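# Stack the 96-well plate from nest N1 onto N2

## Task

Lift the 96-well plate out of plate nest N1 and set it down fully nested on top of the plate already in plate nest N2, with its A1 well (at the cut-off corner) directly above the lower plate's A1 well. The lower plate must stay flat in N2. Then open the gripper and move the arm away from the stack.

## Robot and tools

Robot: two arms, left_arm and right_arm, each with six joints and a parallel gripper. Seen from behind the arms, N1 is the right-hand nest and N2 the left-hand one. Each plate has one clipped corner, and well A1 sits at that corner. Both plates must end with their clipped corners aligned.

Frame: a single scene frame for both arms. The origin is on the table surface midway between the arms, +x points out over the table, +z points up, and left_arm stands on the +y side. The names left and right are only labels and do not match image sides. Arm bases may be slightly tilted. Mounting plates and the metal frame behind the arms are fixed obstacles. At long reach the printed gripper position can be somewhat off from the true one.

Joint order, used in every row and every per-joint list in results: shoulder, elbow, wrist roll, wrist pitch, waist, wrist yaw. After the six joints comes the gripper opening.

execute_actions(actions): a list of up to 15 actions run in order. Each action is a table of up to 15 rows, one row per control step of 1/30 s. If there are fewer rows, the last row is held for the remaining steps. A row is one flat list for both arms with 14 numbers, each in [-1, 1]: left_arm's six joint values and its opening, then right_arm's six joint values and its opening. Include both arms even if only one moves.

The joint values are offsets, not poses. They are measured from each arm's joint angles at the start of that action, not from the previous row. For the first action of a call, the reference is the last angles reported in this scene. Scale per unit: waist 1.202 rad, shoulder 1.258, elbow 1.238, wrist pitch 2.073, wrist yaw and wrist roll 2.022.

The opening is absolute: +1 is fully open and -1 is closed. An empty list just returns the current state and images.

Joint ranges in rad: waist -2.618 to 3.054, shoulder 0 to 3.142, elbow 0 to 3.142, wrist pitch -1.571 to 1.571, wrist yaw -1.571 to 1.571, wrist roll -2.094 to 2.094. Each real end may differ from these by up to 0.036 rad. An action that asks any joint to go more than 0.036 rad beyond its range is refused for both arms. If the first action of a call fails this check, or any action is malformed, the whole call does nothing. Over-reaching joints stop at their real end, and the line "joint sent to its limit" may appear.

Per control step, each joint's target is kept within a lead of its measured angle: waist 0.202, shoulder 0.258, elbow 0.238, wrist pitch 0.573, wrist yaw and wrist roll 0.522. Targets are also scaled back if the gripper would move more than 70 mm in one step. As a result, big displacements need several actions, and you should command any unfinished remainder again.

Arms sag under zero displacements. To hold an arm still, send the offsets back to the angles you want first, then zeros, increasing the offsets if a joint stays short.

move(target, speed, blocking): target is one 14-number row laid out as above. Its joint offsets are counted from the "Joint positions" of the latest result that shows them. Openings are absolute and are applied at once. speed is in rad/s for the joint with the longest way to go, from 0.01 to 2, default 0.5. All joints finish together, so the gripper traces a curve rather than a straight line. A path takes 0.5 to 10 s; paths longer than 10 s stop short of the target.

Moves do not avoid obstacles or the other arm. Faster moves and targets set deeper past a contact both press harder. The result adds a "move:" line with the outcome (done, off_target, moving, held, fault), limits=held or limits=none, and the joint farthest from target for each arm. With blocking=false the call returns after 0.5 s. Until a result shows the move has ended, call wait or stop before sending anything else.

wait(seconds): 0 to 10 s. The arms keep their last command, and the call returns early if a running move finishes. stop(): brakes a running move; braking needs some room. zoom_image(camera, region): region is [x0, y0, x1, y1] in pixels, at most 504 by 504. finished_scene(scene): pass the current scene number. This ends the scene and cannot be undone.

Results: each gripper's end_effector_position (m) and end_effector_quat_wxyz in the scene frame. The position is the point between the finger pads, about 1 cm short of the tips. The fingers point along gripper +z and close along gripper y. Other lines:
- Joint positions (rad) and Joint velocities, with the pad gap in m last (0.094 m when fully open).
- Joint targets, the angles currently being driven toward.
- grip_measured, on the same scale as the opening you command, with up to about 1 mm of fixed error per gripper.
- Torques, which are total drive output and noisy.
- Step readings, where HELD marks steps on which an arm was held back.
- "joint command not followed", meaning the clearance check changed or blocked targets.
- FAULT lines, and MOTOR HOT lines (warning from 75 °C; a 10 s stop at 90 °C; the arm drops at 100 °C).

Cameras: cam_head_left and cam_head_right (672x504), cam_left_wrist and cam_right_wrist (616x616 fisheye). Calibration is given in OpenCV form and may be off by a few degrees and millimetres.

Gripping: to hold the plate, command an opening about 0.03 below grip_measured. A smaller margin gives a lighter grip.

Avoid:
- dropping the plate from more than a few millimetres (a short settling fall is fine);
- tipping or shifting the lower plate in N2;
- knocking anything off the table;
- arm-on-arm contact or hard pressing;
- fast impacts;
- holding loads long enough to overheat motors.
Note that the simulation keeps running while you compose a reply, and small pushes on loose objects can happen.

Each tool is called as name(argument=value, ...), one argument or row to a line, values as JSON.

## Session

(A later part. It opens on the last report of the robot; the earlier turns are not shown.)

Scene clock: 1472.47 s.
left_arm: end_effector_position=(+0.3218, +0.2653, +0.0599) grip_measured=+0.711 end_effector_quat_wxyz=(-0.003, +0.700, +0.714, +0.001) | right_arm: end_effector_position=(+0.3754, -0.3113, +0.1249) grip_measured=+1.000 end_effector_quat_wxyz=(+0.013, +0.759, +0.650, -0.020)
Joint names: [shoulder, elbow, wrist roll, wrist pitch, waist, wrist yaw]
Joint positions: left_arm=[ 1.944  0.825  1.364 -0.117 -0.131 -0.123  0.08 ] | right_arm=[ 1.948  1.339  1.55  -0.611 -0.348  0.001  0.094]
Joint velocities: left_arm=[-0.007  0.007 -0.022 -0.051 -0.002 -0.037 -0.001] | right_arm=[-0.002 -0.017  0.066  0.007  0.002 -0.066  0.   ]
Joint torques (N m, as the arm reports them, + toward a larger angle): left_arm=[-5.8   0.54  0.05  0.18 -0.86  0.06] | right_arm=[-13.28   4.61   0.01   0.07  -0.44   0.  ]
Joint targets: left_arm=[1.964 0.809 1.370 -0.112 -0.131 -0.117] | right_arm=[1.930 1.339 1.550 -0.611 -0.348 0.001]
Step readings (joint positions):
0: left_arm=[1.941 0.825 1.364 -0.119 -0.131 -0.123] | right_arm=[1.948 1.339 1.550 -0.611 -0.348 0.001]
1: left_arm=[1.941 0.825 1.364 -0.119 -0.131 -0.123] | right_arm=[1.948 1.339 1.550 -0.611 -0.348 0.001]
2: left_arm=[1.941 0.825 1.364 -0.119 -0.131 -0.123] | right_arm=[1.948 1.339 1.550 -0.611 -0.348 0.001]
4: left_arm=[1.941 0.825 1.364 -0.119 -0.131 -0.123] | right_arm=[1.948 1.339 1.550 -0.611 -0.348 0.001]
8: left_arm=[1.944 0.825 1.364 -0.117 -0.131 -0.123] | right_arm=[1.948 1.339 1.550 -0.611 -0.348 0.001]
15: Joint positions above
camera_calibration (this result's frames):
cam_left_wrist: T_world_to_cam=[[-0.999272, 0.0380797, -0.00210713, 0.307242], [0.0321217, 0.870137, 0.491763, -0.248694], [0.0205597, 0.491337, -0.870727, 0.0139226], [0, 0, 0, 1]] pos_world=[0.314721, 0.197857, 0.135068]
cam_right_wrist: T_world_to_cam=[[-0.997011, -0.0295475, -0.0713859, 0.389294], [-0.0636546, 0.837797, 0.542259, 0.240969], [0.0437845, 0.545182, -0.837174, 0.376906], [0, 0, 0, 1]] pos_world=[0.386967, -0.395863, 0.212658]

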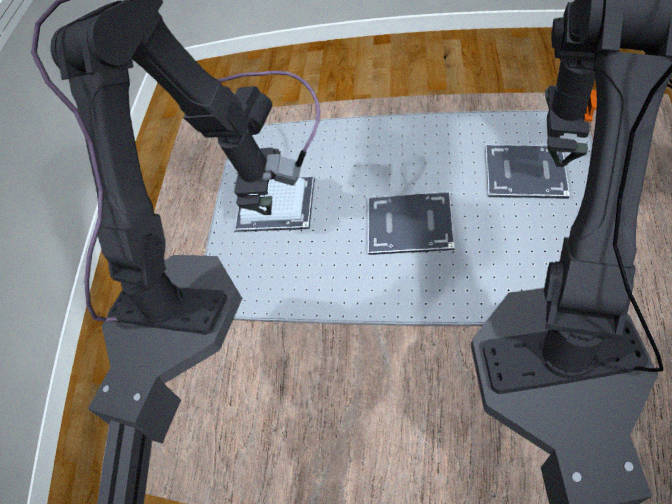

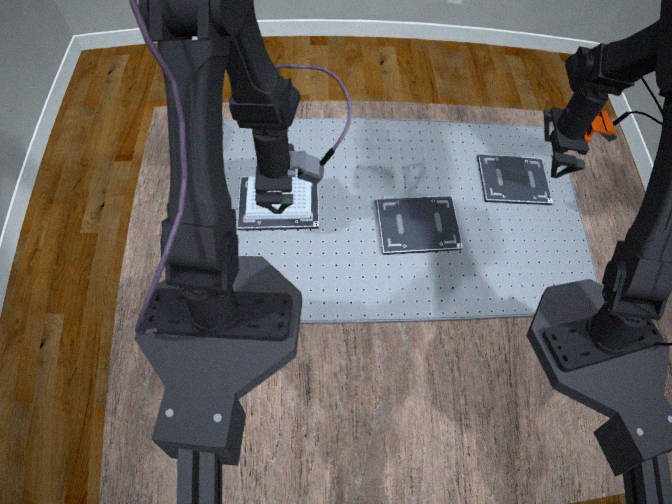

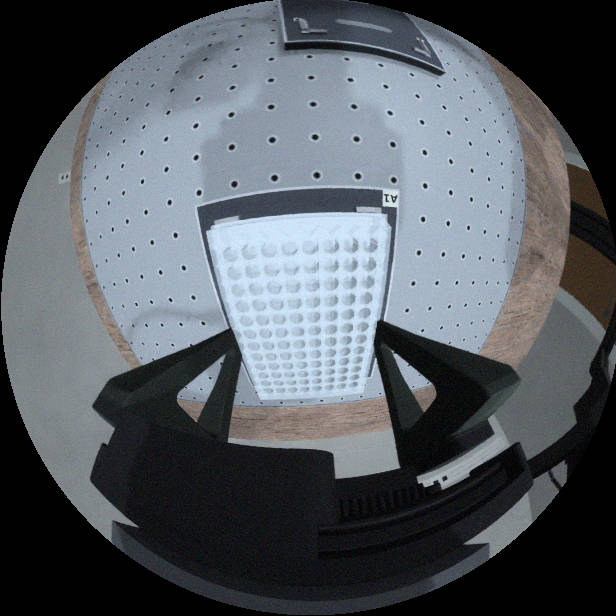

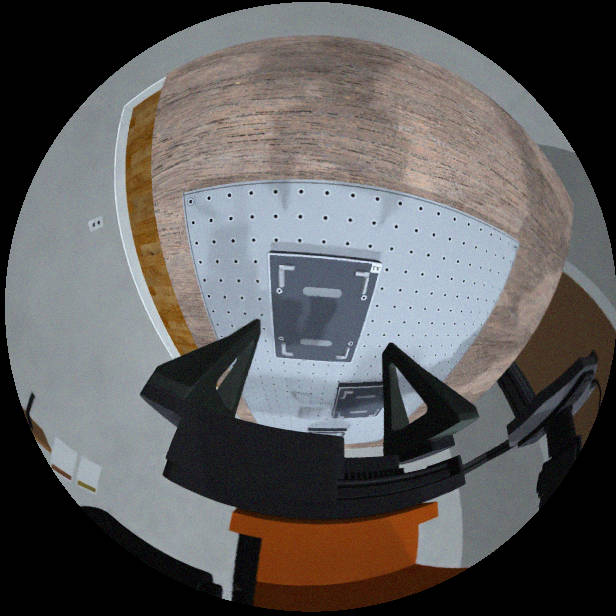

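zoom_image(
  camera="cam_left_wrist",
  region=[195, 185, 275, 265],
)

zoom_image(
  camera="cam_left_wrist",
  region=[330, 175, 410, 255],
)

Region (195, 185, 275, 265) of cam_left_wrist's 616x616 image, scaled by 6.300, with more detail than that image has.

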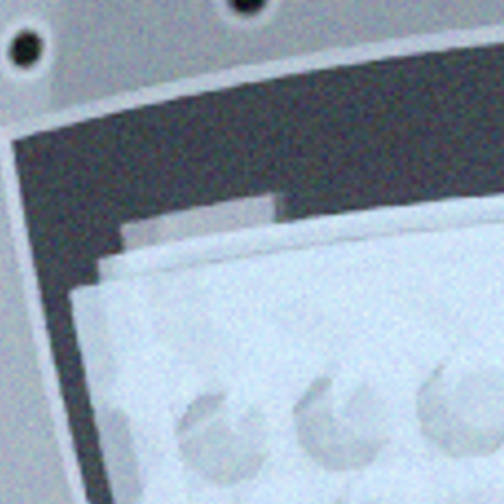

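Region (330, 175, 410, 255) of cam_left_wrist's 616x616 image, scaled by 6.300, with more detail than that image has.

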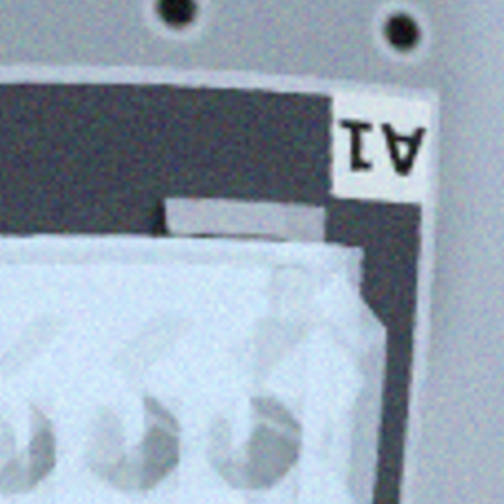

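execute_actions(
  actions=[
    [[0.016,-0.013,0.003,0.003,0,0.003,0.68,-0.015,0,0,0,0,0,1],[0.017,-0.013,0.003,0.003,0,0.003,0.68,-0.015,0,0,0,0,0,1],[0.018,-0.013,0.003,0.003,0,0.003,0.68,-0.015,0,0,0,0,0,1],[0.019,-0.013,0.003,0.003,0,0.003,0.68,-0.015,0,0,0,0,0,1],[0.020,-0.013,0.003,0.003,0,0.003,0.68,-0.015,0,0,0,0,0,1],[0.021,-0.013,0.003,0.003,0,0.003,0.68,-0.015,0,0,0,0,0,1],[0.022,-0.013,0.003,0.003,0,0.003,0.68,-0.015,0,0,0,0,0,1],[0.023,-0.013,0.003,0.003,0,0.003,0.68,-0.015,0,0,0,0,0,1],[0.024,-0.013,0.003,0.003,0,0.003,0.68,-0.015,0,0,0,0,0,1]],
  ],
)

Scene clock: 1486.67 s.
left_arm: end_effector_position=(+0.3218, +0.2653, +0.0599) grip_measured=+0.711 end_effector_quat_wxyz=(-0.003, +0.700, +0.714, +0.001) | right_arm: end_effector_position=(+0.3754, -0.3113, +0.1249) grip_measured=+1.000 end_effector_quat_wxyz=(+0.013, +0.759, +0.650, -0.020)
Joint names: [shoulder, elbow, wrist roll, wrist pitch, waist, wrist yaw]
Joint positions: left_arm=[ 1.944  0.825  1.364 -0.117 -0.131 -0.123  0.08 ] | right_arm=[ 1.948  1.339  1.55  -0.611 -0.348  0.001  0.094]
Joint velocities: left_arm=[ 0.012  0.002  0.066 -0.007  0.012 -0.051 -0.001] | right_arm=[-0.007  0.002  0.007 -0.051 -0.012 -0.037  0.   ]
Joint torques (N m, as the arm reports them, + toward a larger angle): left_arm=[-5.07  0.54  0.05  0.2  -0.83  0.06] | right_arm=[-13.26   4.65   0.01   0.07  -0.41   0.  ]
Joint targets: left_arm=[1.975 0.809 1.370 -0.111 -0.131 -0.117] | right_arm=[1.930 1.339 1.550 -0.611 -0.348 0.001]
Step readings (joint positions):
0: left_arm=[1.944 0.825 1.364 -0.117 -0.131 -0.123] | right_arm=[1.948 1.339 1.550 -0.611 -0.348 0.001]
1: left_arm=[1.944 0.825 1.364 -0.117 -0.131 -0.123] | right_arm=[1.948 1.339 1.550 -0.611 -0.348 0.001]
2: left_arm=[1.944 0.825 1.364 -0.117 -0.131 -0.123] | right_arm=[1.948 1.339 1.550 -0.611 -0.348 0.001]
4: left_arm=[1.944 0.825 1.364 -0.117 -0.131 -0.123] | right_arm=[1.948 1.339 1.550 -0.611 -0.348 0.001]
8: left_arm=[1.944 0.825 1.364 -0.117 -0.131 -0.123] | right_arm=[1.948 1.339 1.550 -0.611 -0.348 0.001]
15: Joint positions above
camera_calibration (this result's frames):
cam_left_wrist: T_world_to_cam=[[-0.999272, 0.0380797, -0.00210713, 0.307242], [0.0321217, 0.870137, 0.491763, -0.248694], [0.0205597, 0.491337, -0.870727, 0.0139226], [0, 0, 0, 1]] pos_world=[0.314721, 0.197857, 0.135068]
cam_right_wrist: T_world_to_cam=[[-0.997011, -0.0295475, -0.0713859, 0.389294], [-0.0636546, 0.837797, 0.542259, 0.240969], [0.0437845, 0.545182, -0.837174, 0.376906], [0, 0, 0, 1]] pos_world=[0.386967, -0.395863, 0.212658]

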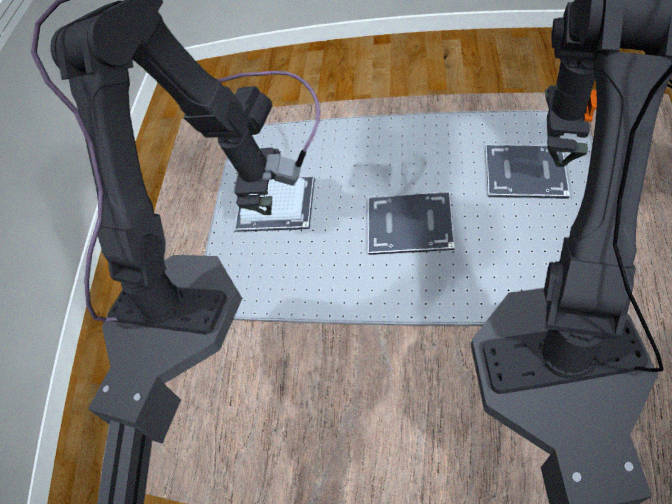

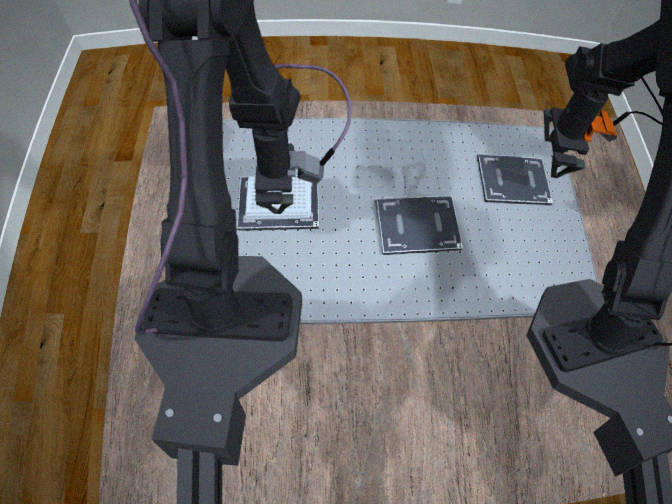

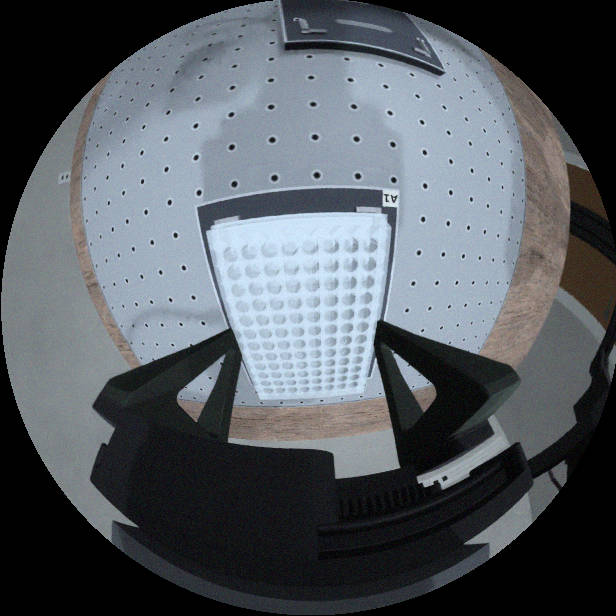

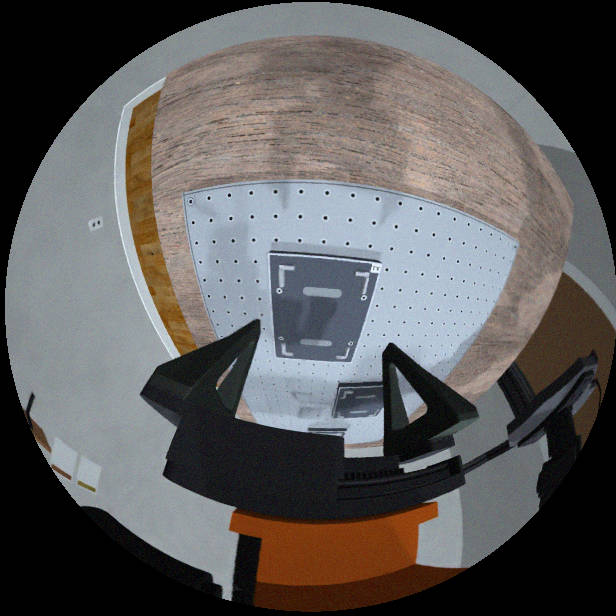

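execute_actions(
  actions=[
    [[0.020,-0.013,0.003,0.002,0,0.003,0.68,-0.015,0,0,0,0,0,1],[0.015,-0.013,0.003,0.002,0,0.003,0.68,-0.015,0,0,0,0,0,1],[0.010,-0.013,0.003,0.001,0,0.003,0.68,-0.015,0,0,0,0,0,1],[0.005,-0.013,0.003,0.001,0,0.002,0.68,-0.015,0,0,0,0,0,1],[0.0,-0.013,0.003,0.0,0,0.002,0.69,-0.015,0,0,0,0,0,1],[-0.004,-0.013,0.003,0.0,0,0.002,0.70,-0.015,0,0,0,0,0,1],[-0.007,-0.013,0.003,0.0,0,0.002,0.71,-0.015,0,0,0,0,0,1],[-0.009,-0.013,0.003,0.0,0,0.002,0.72,-0.015,0,0,0,0,0,1],[-0.010,-0.013,0.003,0.0,0,0.002,0.74,-0.015,0,0,0,0,0,1],[-0.010,-0.013,0.003,0.0,0,0.002,0.77,-0.015,0,0,0,0,0,1],[-0.010,-0.013,0.003,0.0,0,0.002,0.81,-0.015,0,0,0,0,0,1],[-0.010,-0.013,0.003,0.0,0,0.002,0.86,-0.015,0,0,0,0,0,1],[-0.010,-0.013,0.003,0.0,0,0.002,0.92,-0.015,0,0,0,0,0,1],[-0.010,-0.013,0.003,0.0,0,0.002,0.97,-0.015,0,0,0,0,0,1],[-0.010,-0.013,0.003,0.0,0,0.002,1.0,-0.015,0,0,0,0,0,1]],
  ],
)

Scene clock: 1508.93 s.
left_arm: end_effector_position=(+0.3210, +0.2655, +0.0599) grip_measured=+0.989 end_effector_quat_wxyz=(-0.004, +0.700, +0.714, +0.000) | right_arm: end_effector_position=(+0.3754, -0.3113, +0.1249) grip_measured=+1.000 end_effector_quat_wxyz=(+0.013, +0.759, +0.650, -0.020)
Joint names: [shoulder, elbow, wrist roll, wrist pitch, waist, wrist yaw]
Joint positions: left_arm=[ 1.944  0.825  1.365 -0.12  -0.131 -0.124  0.093] | right_arm=[ 1.948  1.339  1.55  -0.611 -0.348  0.001  0.094]
Joint velocities: left_arm=[ 0.002 -0.017 -0.022 -0.081 -0.017  0.066  0.048] | right_arm=[ 0.002 -0.012  0.022 -0.037 -0.002  0.066  0.   ]
Joint torques (N m, as the arm reports them, + toward a larger angle): left_arm=[-8.11  0.4   0.05  0.16 -0.78  0.07] | right_arm=[-13.27   4.64   0.01   0.07  -0.4    0.  ]
Joint targets: left_arm=[1.932 0.809 1.370 -0.117 -0.131 -0.120] | right_arm=[1.930 1.339 1.550 -0.611 -0.348 0.001]
Step readings (joint positions):
0: left_arm=[1.944 0.825 1.364 -0.117 -0.131 -0.123] | right_arm=[1.948 1.339 1.550 -0.611 -0.348 0.001]
1: left_arm=[1.944 0.825 1.364 -0.117 -0.131 -0.123] | right_arm=[1.948 1.339 1.550 -0.611 -0.348 0.001]
2: left_arm=[1.944 0.825 1.364 -0.117 -0.131 -0.123] | right_arm=[1.948 1.339 1.550 -0.611 -0.348 0.001]
4: left_arm=[1.944 0.825 1.364 -0.117 -0.131 -0.124] | right_arm=[1.948 1.339 1.550 -0.611 -0.348 0.001]
8: left_arm=[1.944 0.825 1.364 -0.117 -0.131 -0.124] | right_arm=[1.948 1.339 1.550 -0.611 -0.348 0.001]
15: Joint positions above
camera_calibration (this result's frames):
cam_left_wrist: T_world_to_cam=[[-0.999231, 0.0392064, 0.000838106, 0.306017], [0.0345348, 0.869641, 0.492476, -0.249538], [0.0185794, 0.492126, -0.870326, 0.0142424], [0, 0, 0, 1]] pos_world=[0.314134, 0.198002, 0.135031]
cam_right_wrist: T_world_to_cam=[[-0.997011, -0.0295475, -0.0713859, 0.389294], [-0.0636546, 0.837797, 0.542259, 0.240969], [0.0437845, 0.545182, -0.837174, 0.376906], [0, 0, 0, 1]] pos_world=[0.386967, -0.395863, 0.212658]

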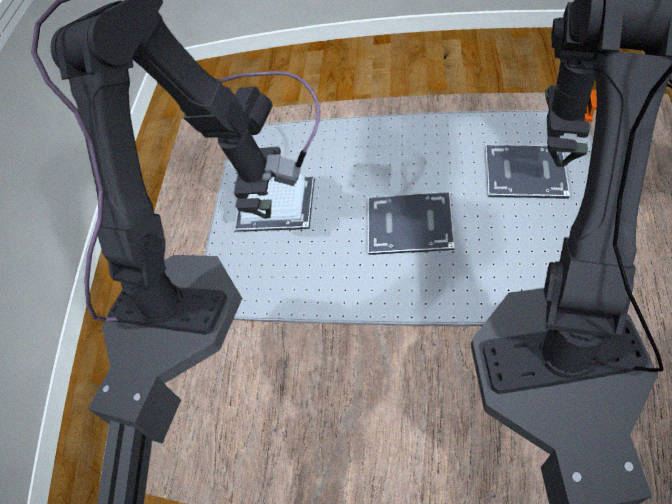

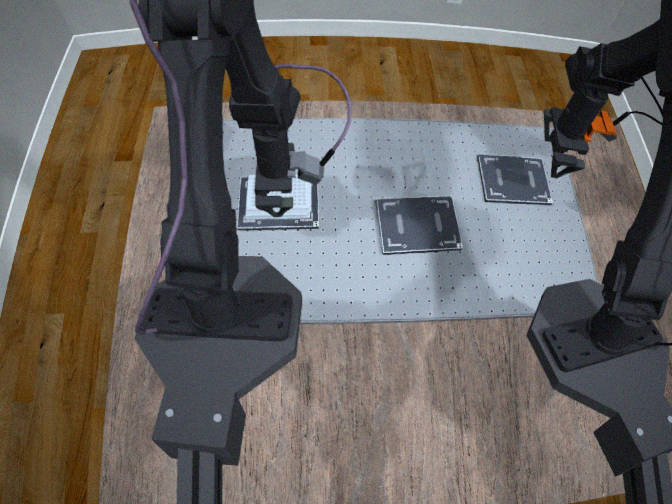

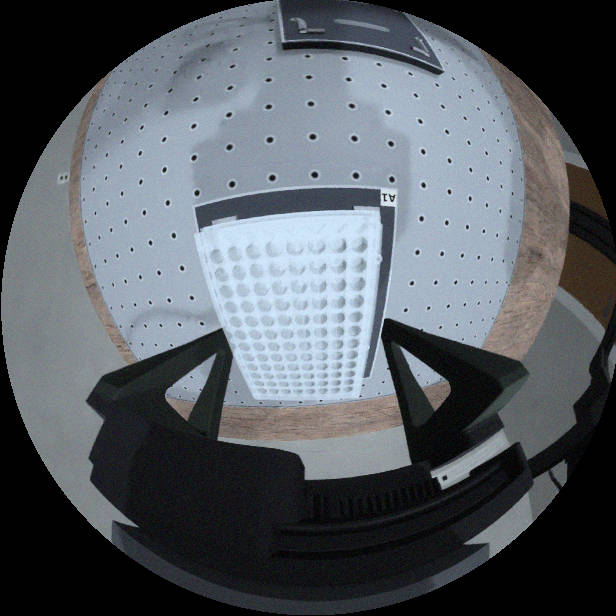

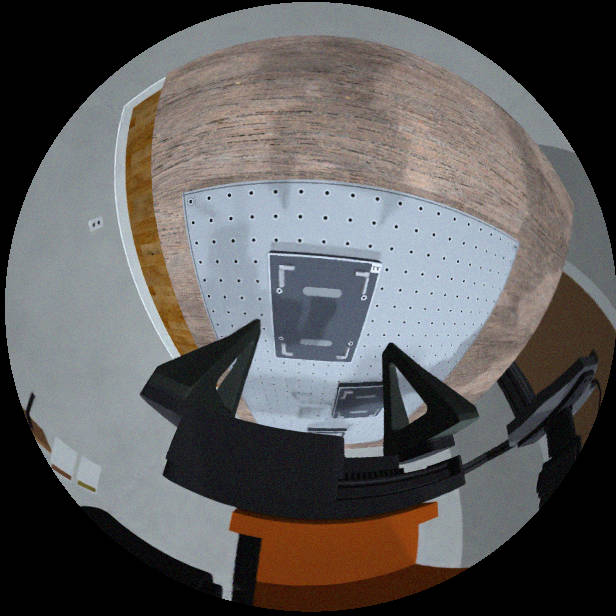

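zoom_image(
  camera="cam_left_wrist",
  region=[170, 170, 420, 420],
)

zoom_image(
  camera="cam_head_right",
  region=[220, 160, 340, 250],
)

Region (170, 170, 420, 420) of cam_left_wrist's 616x616 image, scaled by 2.016, with more detail than that image has.

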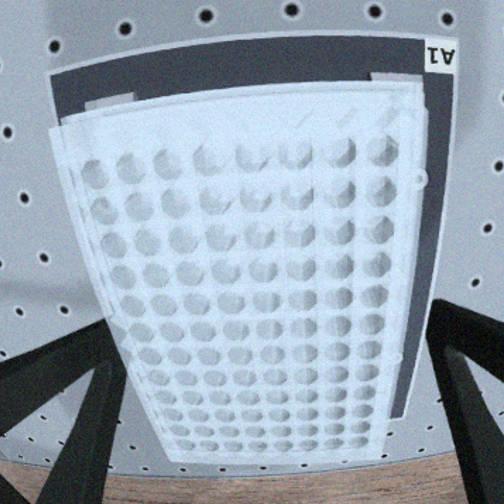

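Region (220, 160, 340, 250) of cam_head_right's 672x504 image, scaled by 4.200, with more detail than that image has; it fills the top 378 rows of this view, and the rest is white.

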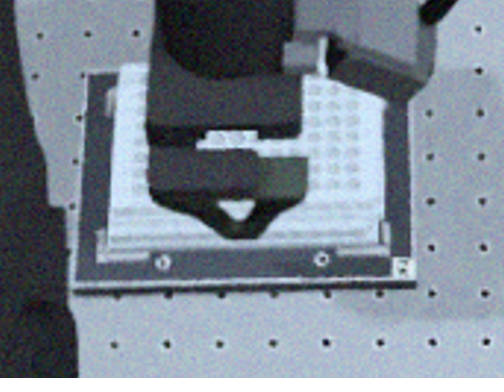

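execute_actions(
  actions=[
    [[-0.014,-0.013,0.003,-0.002,0,0.002,1.0,-0.015,0,0,0,0,0,1],[-0.018,-0.013,0.003,-0.004,0,0.002,1.0,-0.015,0,0,0,0,0,1],[-0.021,-0.013,0.003,-0.006,0,0.002,1.0,-0.015,0,0,0,0,0,1],[-0.024,-0.013,0.003,-0.008,0,0.002,1.0,-0.015,0,0,0,0,0,1],[-0.026,-0.013,0.003,-0.009,0,0.002,1.0,-0.015,0,0,0,0,0,1],[-0.027,-0.013,0.003,-0.010,0,0.002,1.0,-0.015,0,0,0,0,0,1],[-0.028,-0.013,0.003,-0.011,0,0.002,1.0,-0.015,0,0,0,0,0,1],[-0.029,-0.013,0.003,-0.012,0,0.002,1.0,-0.015,0,0,0,0,0,1]],
  ],
)

Scene clock: 1545.90 s.
left_arm: end_effector_position=(+0.3226, +0.2657, +0.0635) grip_measured=+1.000 end_effector_quat_wxyz=(-0.002, +0.700, +0.714, +0.001) | right_arm: end_effector_position=(+0.3754, -0.3113, +0.1249) grip_measured=+1.000 end_effector_quat_wxyz=(+0.013, +0.759, +0.650, -0.020)
Joint names: [shoulder, elbow, wrist roll, wrist pitch, waist, wrist yaw]
Joint positions: left_arm=[ 1.931  0.825  1.365 -0.13  -0.131 -0.124  0.094] | right_arm=[ 1.948  1.339  1.55  -0.611 -0.348  0.001  0.094]
Joint velocities: left_arm=[-0.002 -0.007  0.037  0.051 -0.012 -0.007  0.   ] | right_arm=[ 0.002 -0.007  0.007  0.007 -0.007 -0.022  0.   ]
Joint torques (N m, as the arm reports them, + toward a larger angle): left_arm=[-8.73  0.6   0.05  0.02 -0.84  0.04] | right_arm=[-13.25   4.61   0.01   0.06  -0.43   0.  ]
Joint targets: left_arm=[1.908 0.809 1.371 -0.145 -0.131 -0.120] | right_arm=[1.930 1.339 1.550 -0.611 -0.348 0.001]
Step readings (joint positions):
0: left_arm=[1.944 0.825 1.365 -0.120 -0.131 -0.124] | right_arm=[1.948 1.339 1.550 -0.611 -0.348 0.001]
1: left_arm=[1.944 0.825 1.365 -0.120 -0.131 -0.124] | right_arm=[1.948 1.339 1.550 -0.611 -0.348 0.001]
2: left_arm=[1.944 0.825 1.365 -0.120 -0.131 -0.124] | right_arm=[1.948 1.339 1.550 -0.611 -0.348 0.001]
4: left_arm=[1.943 0.825 1.365 -0.122 -0.131 -0.124] | right_arm=[1.948 1.339 1.550 -0.611 -0.348 0.001]
8: left_arm=[1.934 0.825 1.365 -0.127 -0.131 -0.124] | right_arm=[1.948 1.339 1.550 -0.611 -0.348 0.001]
15: Joint positions above
camera_calibration (this result's frames):
cam_left_wrist: T_world_to_cam=[[-0.999245, 0.038708, -0.00328359, 0.307977], [0.0320863, 0.870036, 0.491943, -0.250735], [0.021899, 0.491466, -0.870621, 0.0163515], [0, 0, 0, 1]] pos_world=[0.315431, 0.198191, 0.138595]
cam_right_wrist: T_world_to_cam=[[-0.997011, -0.0295475, -0.0713859, 0.389294], [-0.0636546, 0.837797, 0.542259, 0.240969], [0.0437845, 0.545182, -0.837174, 0.376906], [0, 0, 0, 1]] pos_world=[0.386967, -0.395863, 0.212658]

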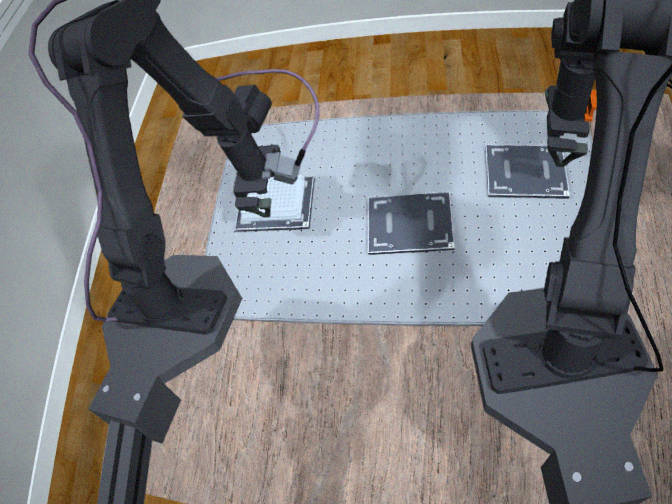

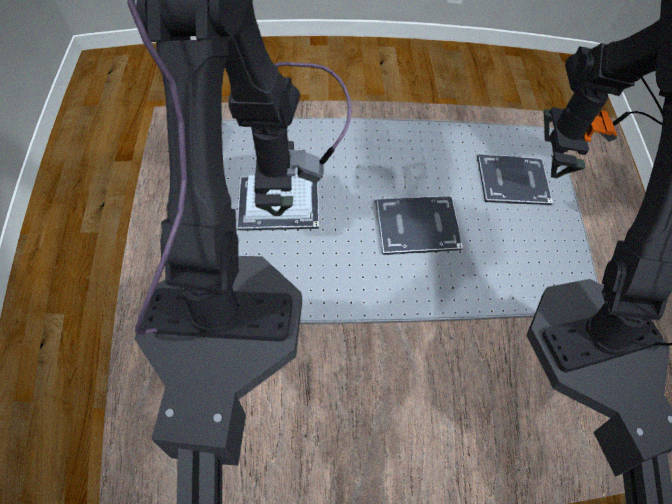

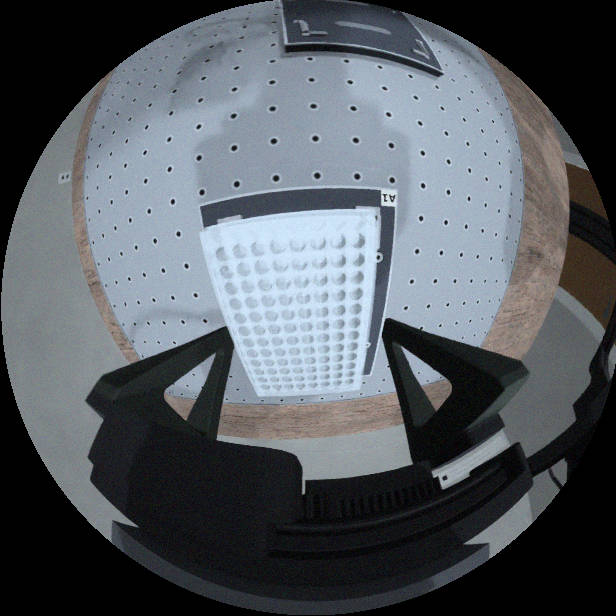

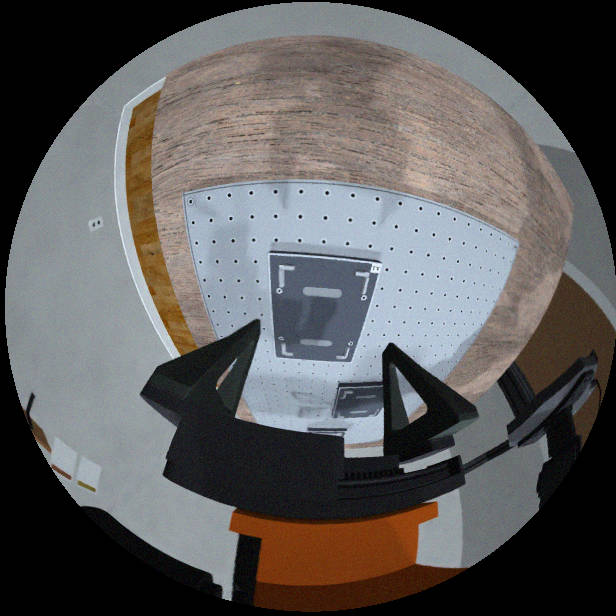

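zoom_image(
  camera="cam_left_wrist",
  region=[170, 170, 420, 420],
)

zoom_image(
  camera="cam_head_left",
  region=[220, 160, 340, 250],
)

Region (170, 170, 420, 420) of cam_left_wrist's 616x616 image, scaled by 2.016, with more detail than that image has.

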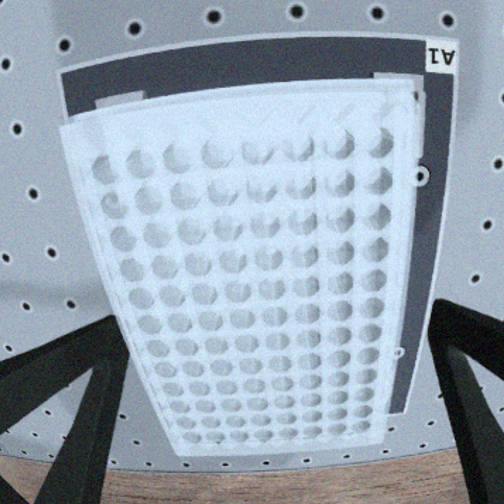

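Region (220, 160, 340, 250) of cam_head_left's 672x504 image, scaled by 4.200, with more detail than that image has; it fills the top 378 rows of this view, and the rest is white.

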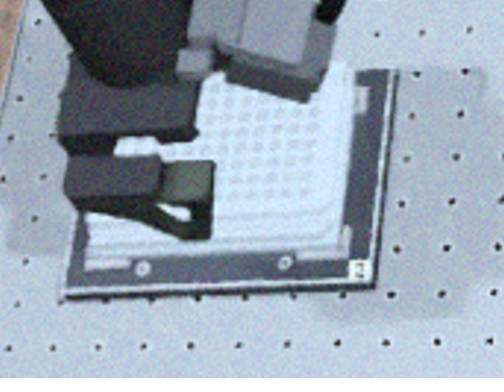

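zoom_image(
  camera="cam_left_wrist",
  region=[340, 190, 420, 270],
)

zoom_image(
  camera="cam_left_wrist",
  region=[185, 190, 265, 270],
)

Region (340, 190, 420, 270) of cam_left_wrist's 616x616 image, scaled by 6.300, with more detail than that image has.

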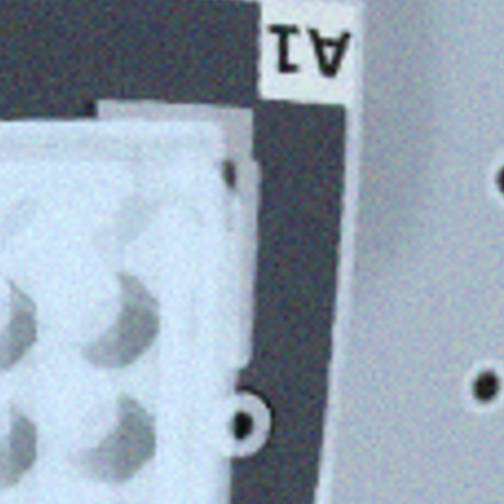

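Region (185, 190, 265, 270) of cam_left_wrist's 616x616 image, scaled by 6.300, with more detail than that image has.

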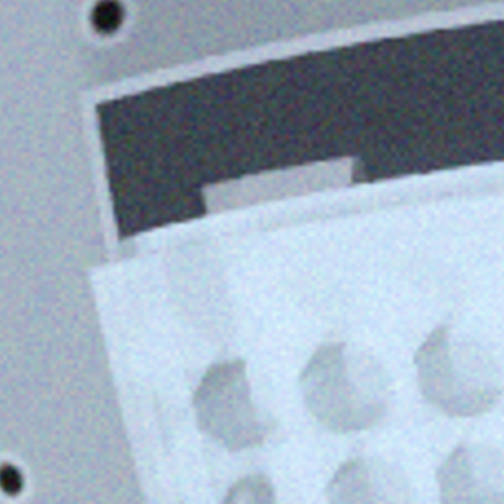

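execute_actions(
  actions=[
    [[-0.018,-0.013,0.0,-0.004,0,0.002,1.0,-0.015,0,0,0,0,0,1],[-0.018,-0.013,-0.001,-0.002,0,0.002,1.0,-0.015,0,0,0,0,0,1],[-0.018,-0.013,-0.002,0.0,0,0.002,1.0,-0.015,0,0,0,0,0,1],[-0.018,-0.013,-0.003,0.001,0,0.002,1.0,-0.015,0,0,0,0,0,1],[-0.018,-0.013,-0.004,0.002,0,0.002,1.0,-0.015,0,0,0,0,0,1],[-0.018,-0.013,-0.0045,0.003,0,0.002,1.0,-0.015,0,0,0,0,0,1],[-0.018,-0.013,-0.005,0.0035,0,0.002,1.0,-0.015,0,0,0,0,0,1],[-0.018,-0.013,-0.0055,0.004,0,0.002,1.0,-0.015,0,0,0,0,0,1],[-0.018,-0.013,-0.006,0.0045,0,0.002,1.0,-0.015,0,0,0,0,0,1],[-0.018,-0.013,-0.006,0.005,0,0.002,1.0,-0.015,0,0,0,0,0,1]],
  ],
)

Scene clock: 1666.40 s.
left_arm: end_effector_position=(+0.3234, +0.2655, +0.0635) grip_measured=+1.000 end_effector_quat_wxyz=(-0.001, +0.698, +0.716, +0.002) | right_arm: end_effector_position=(+0.3754, -0.3113, +0.1249) grip_measured=+1.000 end_effector_quat_wxyz=(+0.013, +0.759, +0.650, -0.020)
Joint names: [shoulder, elbow, wrist roll, wrist pitch, waist, wrist yaw]
Joint positions: left_arm=[ 1.931  0.825  1.36  -0.127 -0.131 -0.124  0.094] | right_arm=[ 1.948  1.339  1.55  -0.611 -0.348  0.001  0.094]
Joint velocities: left_arm=[-0.002  0.012 -0.051  0.022 -0.002 -0.066  0.   ] | right_arm=[-0.007 -0.007 -0.051 -0.051  0.007 -0.007  0.   ]
Joint torques (N m, as the arm reports them, + toward a larger angle): left_arm=[-8.72  0.6  -0.05  0.2  -0.84  0.05] | right_arm=[-13.25   4.63   0.01   0.07  -0.44   0.  ]
Joint targets: left_arm=[1.908 0.809 1.352 -0.119 -0.131 -0.120] | right_arm=[1.930 1.339 1.550 -0.611 -0.348 0.001]
Step readings (joint positions):
0: left_arm=[1.931 0.825 1.365 -0.131 -0.131 -0.124] | right_arm=[1.948 1.339 1.550 -0.611 -0.348 0.001]
1: left_arm=[1.931 0.825 1.365 -0.131 -0.131 -0.124] | right_arm=[1.948 1.339 1.550 -0.611 -0.348 0.001]
2: left_arm=[1.931 0.825 1.365 -0.131 -0.131 -0.124] | right_arm=[1.948 1.339 1.550 -0.611 -0.348 0.001]
4: left_arm=[1.931 0.825 1.365 -0.131 -0.131 -0.124] | right_arm=[1.948 1.339 1.550 -0.611 -0.348 0.001]
8: left_arm=[1.931 0.825 1.363 -0.130 -0.131 -0.124] | right_arm=[1.948 1.339 1.550 -0.611 -0.348 0.001]
15: Joint positions above
camera_calibration (this result's frames):
cam_left_wrist: T_world_to_cam=[[-0.99941, 0.0337689, -0.00630189, 0.310279], [0.0263122, 0.870455, 0.491544, -0.248856], [0.0220844, 0.491088, -0.87083, 0.0164565], [0, 0, 0, 1]] pos_world=[0.316281, 0.198058, 0.13861]
cam_right_wrist: T_world_to_cam=[[-0.997011, -0.0295475, -0.0713859, 0.389294], [-0.0636546, 0.837797, 0.542259, 0.240969], [0.0437845, 0.545182, -0.837174, 0.376906], [0, 0, 0, 1]] pos_world=[0.386967, -0.395863, 0.212658]

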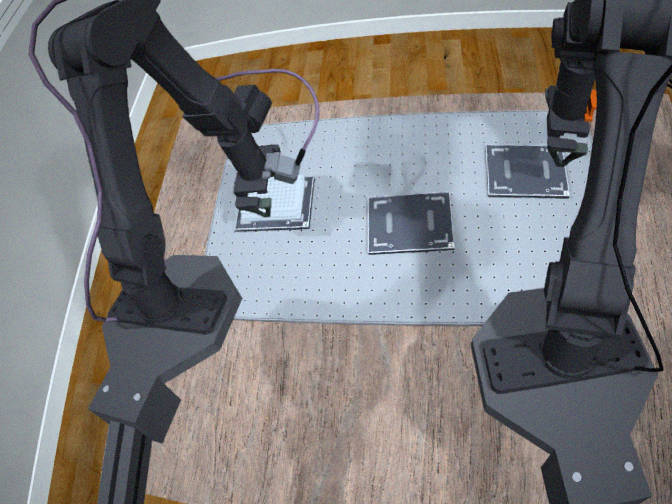

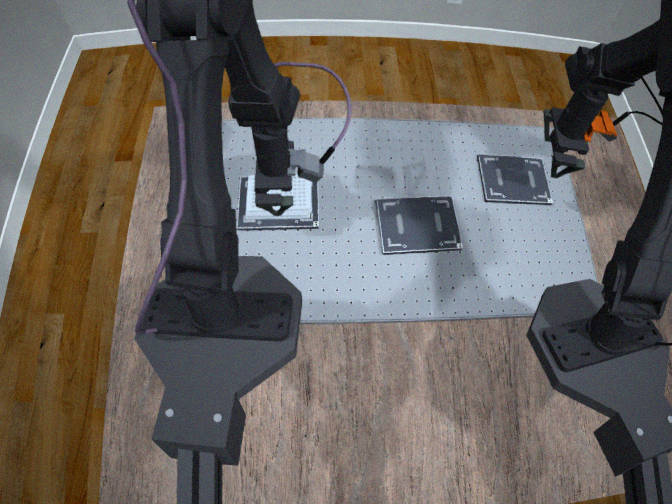

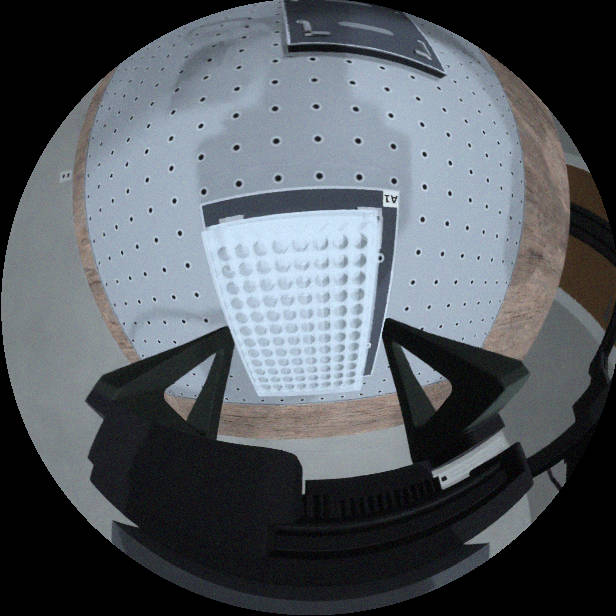

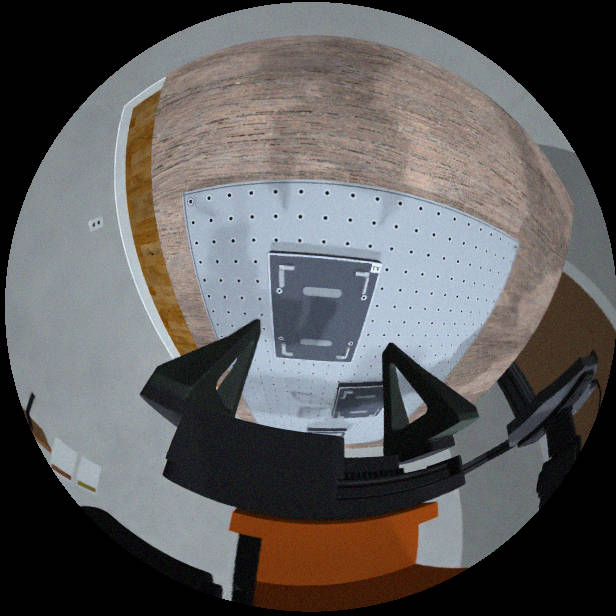

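execute_actions(
  actions=[
    [[-0.018,-0.013,-0.002,0.003,0,0.002,0.98,-0.015,0,0,0,0,0,1],[-0.018,-0.013,-0.002,0.003,0,0.002,0.96,-0.015,0,0,0,0,0,1],[-0.018,-0.013,-0.002,0.003,0,0.002,0.94,-0.015,0,0,0,0,0,1],[-0.018,-0.013,-0.002,0.003,0,0.002,0.92,-0.015,0,0,0,0,0,1],[-0.018,-0.013,-0.002,0.003,0,0.002,0.90,-0.015,0,0,0,0,0,1],[-0.018,-0.013,-0.002,0.003,0,0.002,0.88,-0.015,0,0,0,0,0,1],[-0.018,-0.013,-0.002,0.003,0,0.002,0.86,-0.015,0,0,0,0,0,1],[-0.018,-0.013,-0.002,0.003,0,0.002,0.845,-0.015,0,0,0,0,0,1],[-0.018,-0.013,-0.002,0.003,0,0.002,0.83,-0.015,0,0,0,0,0,1],[-0.018,-0.013,-0.002,0.003,0,0.002,0.815,-0.015,0,0,0,0,0,1],[-0.018,-0.013,-0.002,0.003,0,0.002,0.80,-0.015,0,0,0,0,0,1],[-0.018,-0.013,-0.002,0.003,0,0.002,0.785,-0.015,0,0,0,0,0,1],[-0.018,-0.013,-0.002,0.003,0,0.002,0.77,-0.015,0,0,0,0,0,1],[-0.018,-0.013,-0.002,0.003,0,0.002,0.76,-0.015,0,0,0,0,0,1],[-0.018,-0.013,-0.002,0.003,0,0.002,0.75,-0.015,0,0,0,0,0,1]],
  ],
)

Scene clock: 1673.87 s.
left_arm: end_effector_position=(+0.3240, +0.2654, +0.0635) grip_measured=+0.758 end_effector_quat_wxyz=(-0.000, +0.698, +0.716, +0.003) | right_arm: end_effector_position=(+0.3754, -0.3113, +0.1249) grip_measured=+1.000 end_effector_quat_wxyz=(+0.013, +0.759, +0.650, -0.020)
Joint names: [shoulder, elbow, wrist roll, wrist pitch, waist, wrist yaw]
Joint positions: left_arm=[ 1.931  0.825  1.36  -0.124 -0.131 -0.124  0.083] | right_arm=[ 1.948  1.339  1.55  -0.611 -0.348  0.001  0.094]
Joint velocities: left_arm=[ 0.012 -0.012 -0.022  0.037 -0.007 -0.066 -0.008] | right_arm=[ 0.002  0.002  0.007 -0.022 -0.022  0.037  0.   ]
Joint torques (N m, as the arm reports them, + toward a larger angle): left_arm=[-8.75  0.63 -0.03  0.2  -0.83  0.05] | right_arm=[-13.26   4.64   0.01   0.07  -0.4    0.  ]
Joint targets: left_arm=[1.908 0.809 1.356 -0.120 -0.131 -0.120] | right_arm=[1.930 1.339 1.550 -0.611 -0.348 0.001]
Step readings (joint positions):
0: left_arm=[1.931 0.825 1.360 -0.126 -0.131 -0.124] | right_arm=[1.948 1.339 1.550 -0.611 -0.348 0.001]
1: left_arm=[1.931 0.825 1.360 -0.126 -0.131 -0.124] | right_arm=[1.948 1.339 1.550 -0.611 -0.348 0.001]
2: left_arm=[1.931 0.825 1.360 -0.126 -0.131 -0.124] | right_arm=[1.948 1.339 1.550 -0.611 -0.348 0.001]
4: left_arm=[1.931 0.825 1.360 -0.126 -0.131 -0.124] | right_arm=[1.948 1.339 1.550 -0.611 -0.348 0.001]
8: left_arm=[1.931 0.825 1.360 -0.125 -0.131 -0.124] | right_arm=[1.948 1.339 1.550 -0.611 -0.348 0.001]
15: Joint positions above
camera_calibration (this result's frames):
cam_left_wrist: T_world_to_cam=[[-0.999426, 0.0326861, -0.00892578, 0.311391], [0.0240902, 0.870724, 0.491181, -0.248095], [0.0238267, 0.490684, -0.871012, 0.0160568], [0, 0, 0, 1]] pos_world=[0.316806, 0.197966, 0.138625]
cam_right_wrist: T_world_to_cam=[[-0.997011, -0.0295475, -0.0713859, 0.389294], [-0.0636546, 0.837797, 0.542259, 0.240969], [0.0437845, 0.545182, -0.837174, 0.376906], [0, 0, 0, 1]] pos_world=[0.386967, -0.395863, 0.212658]

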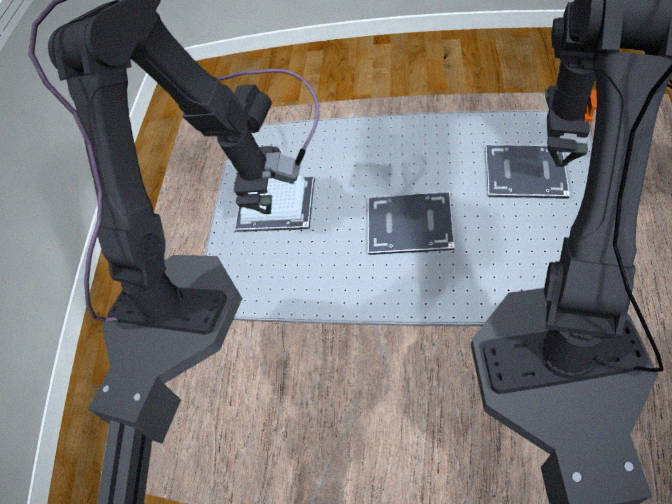

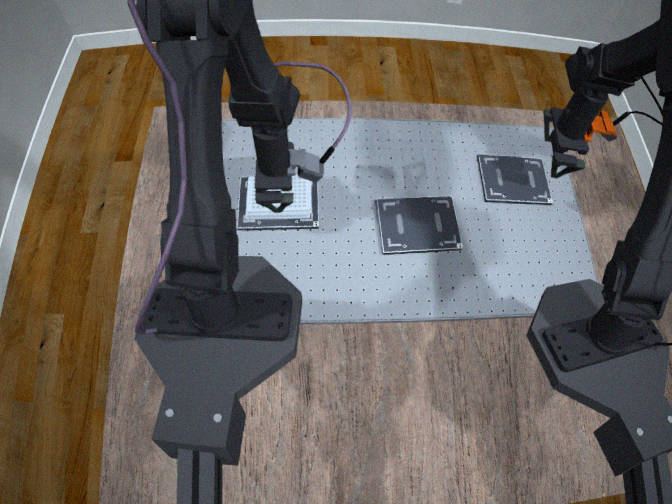

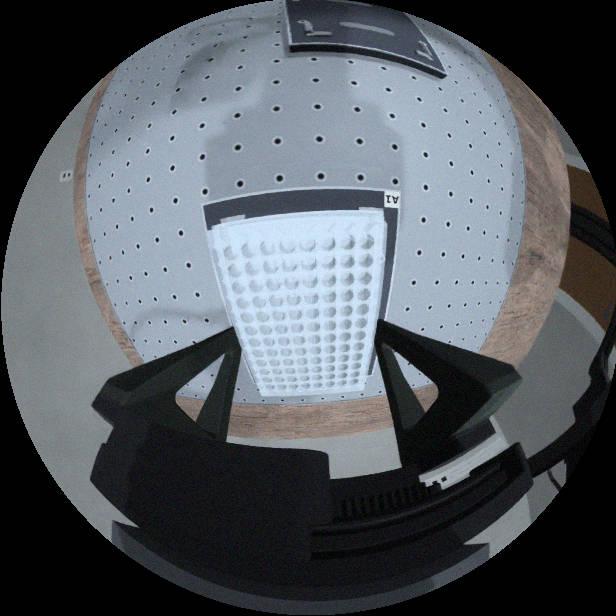

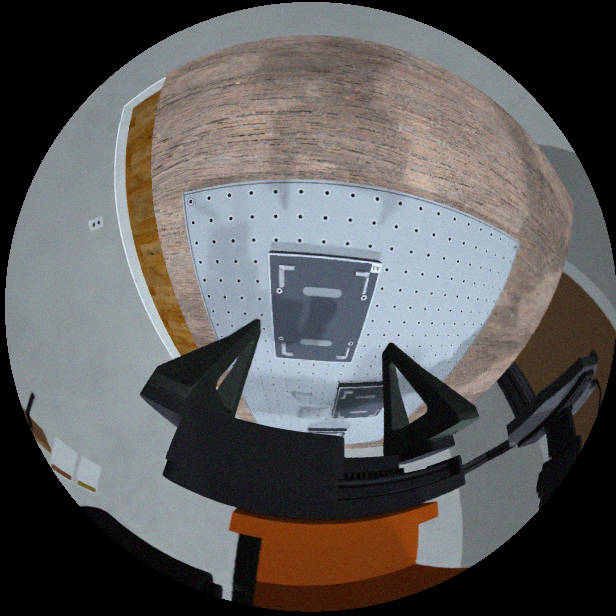

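zoom_image(
  camera="cam_left_wrist",
  region=[195, 185, 275, 265],
)

zoom_image(
  camera="cam_left_wrist",
  region=[330, 175, 410, 255],
)

Region (195, 185, 275, 265) of cam_left_wrist's 616x616 image, scaled by 6.300, with more detail than that image has.

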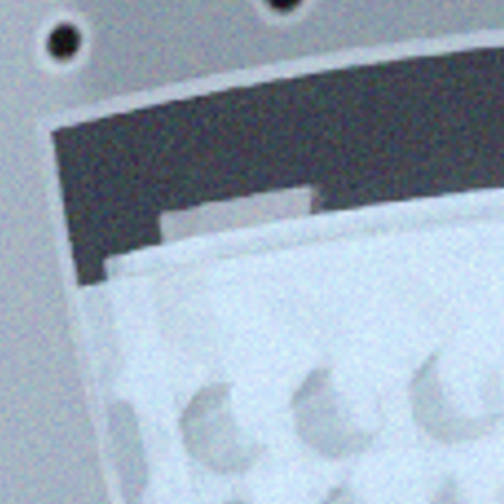

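Region (330, 175, 410, 255) of cam_left_wrist's 616x616 image, scaled by 6.300, with more detail than that image has.

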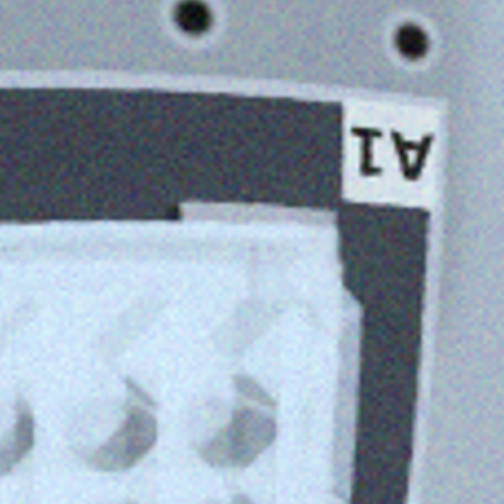

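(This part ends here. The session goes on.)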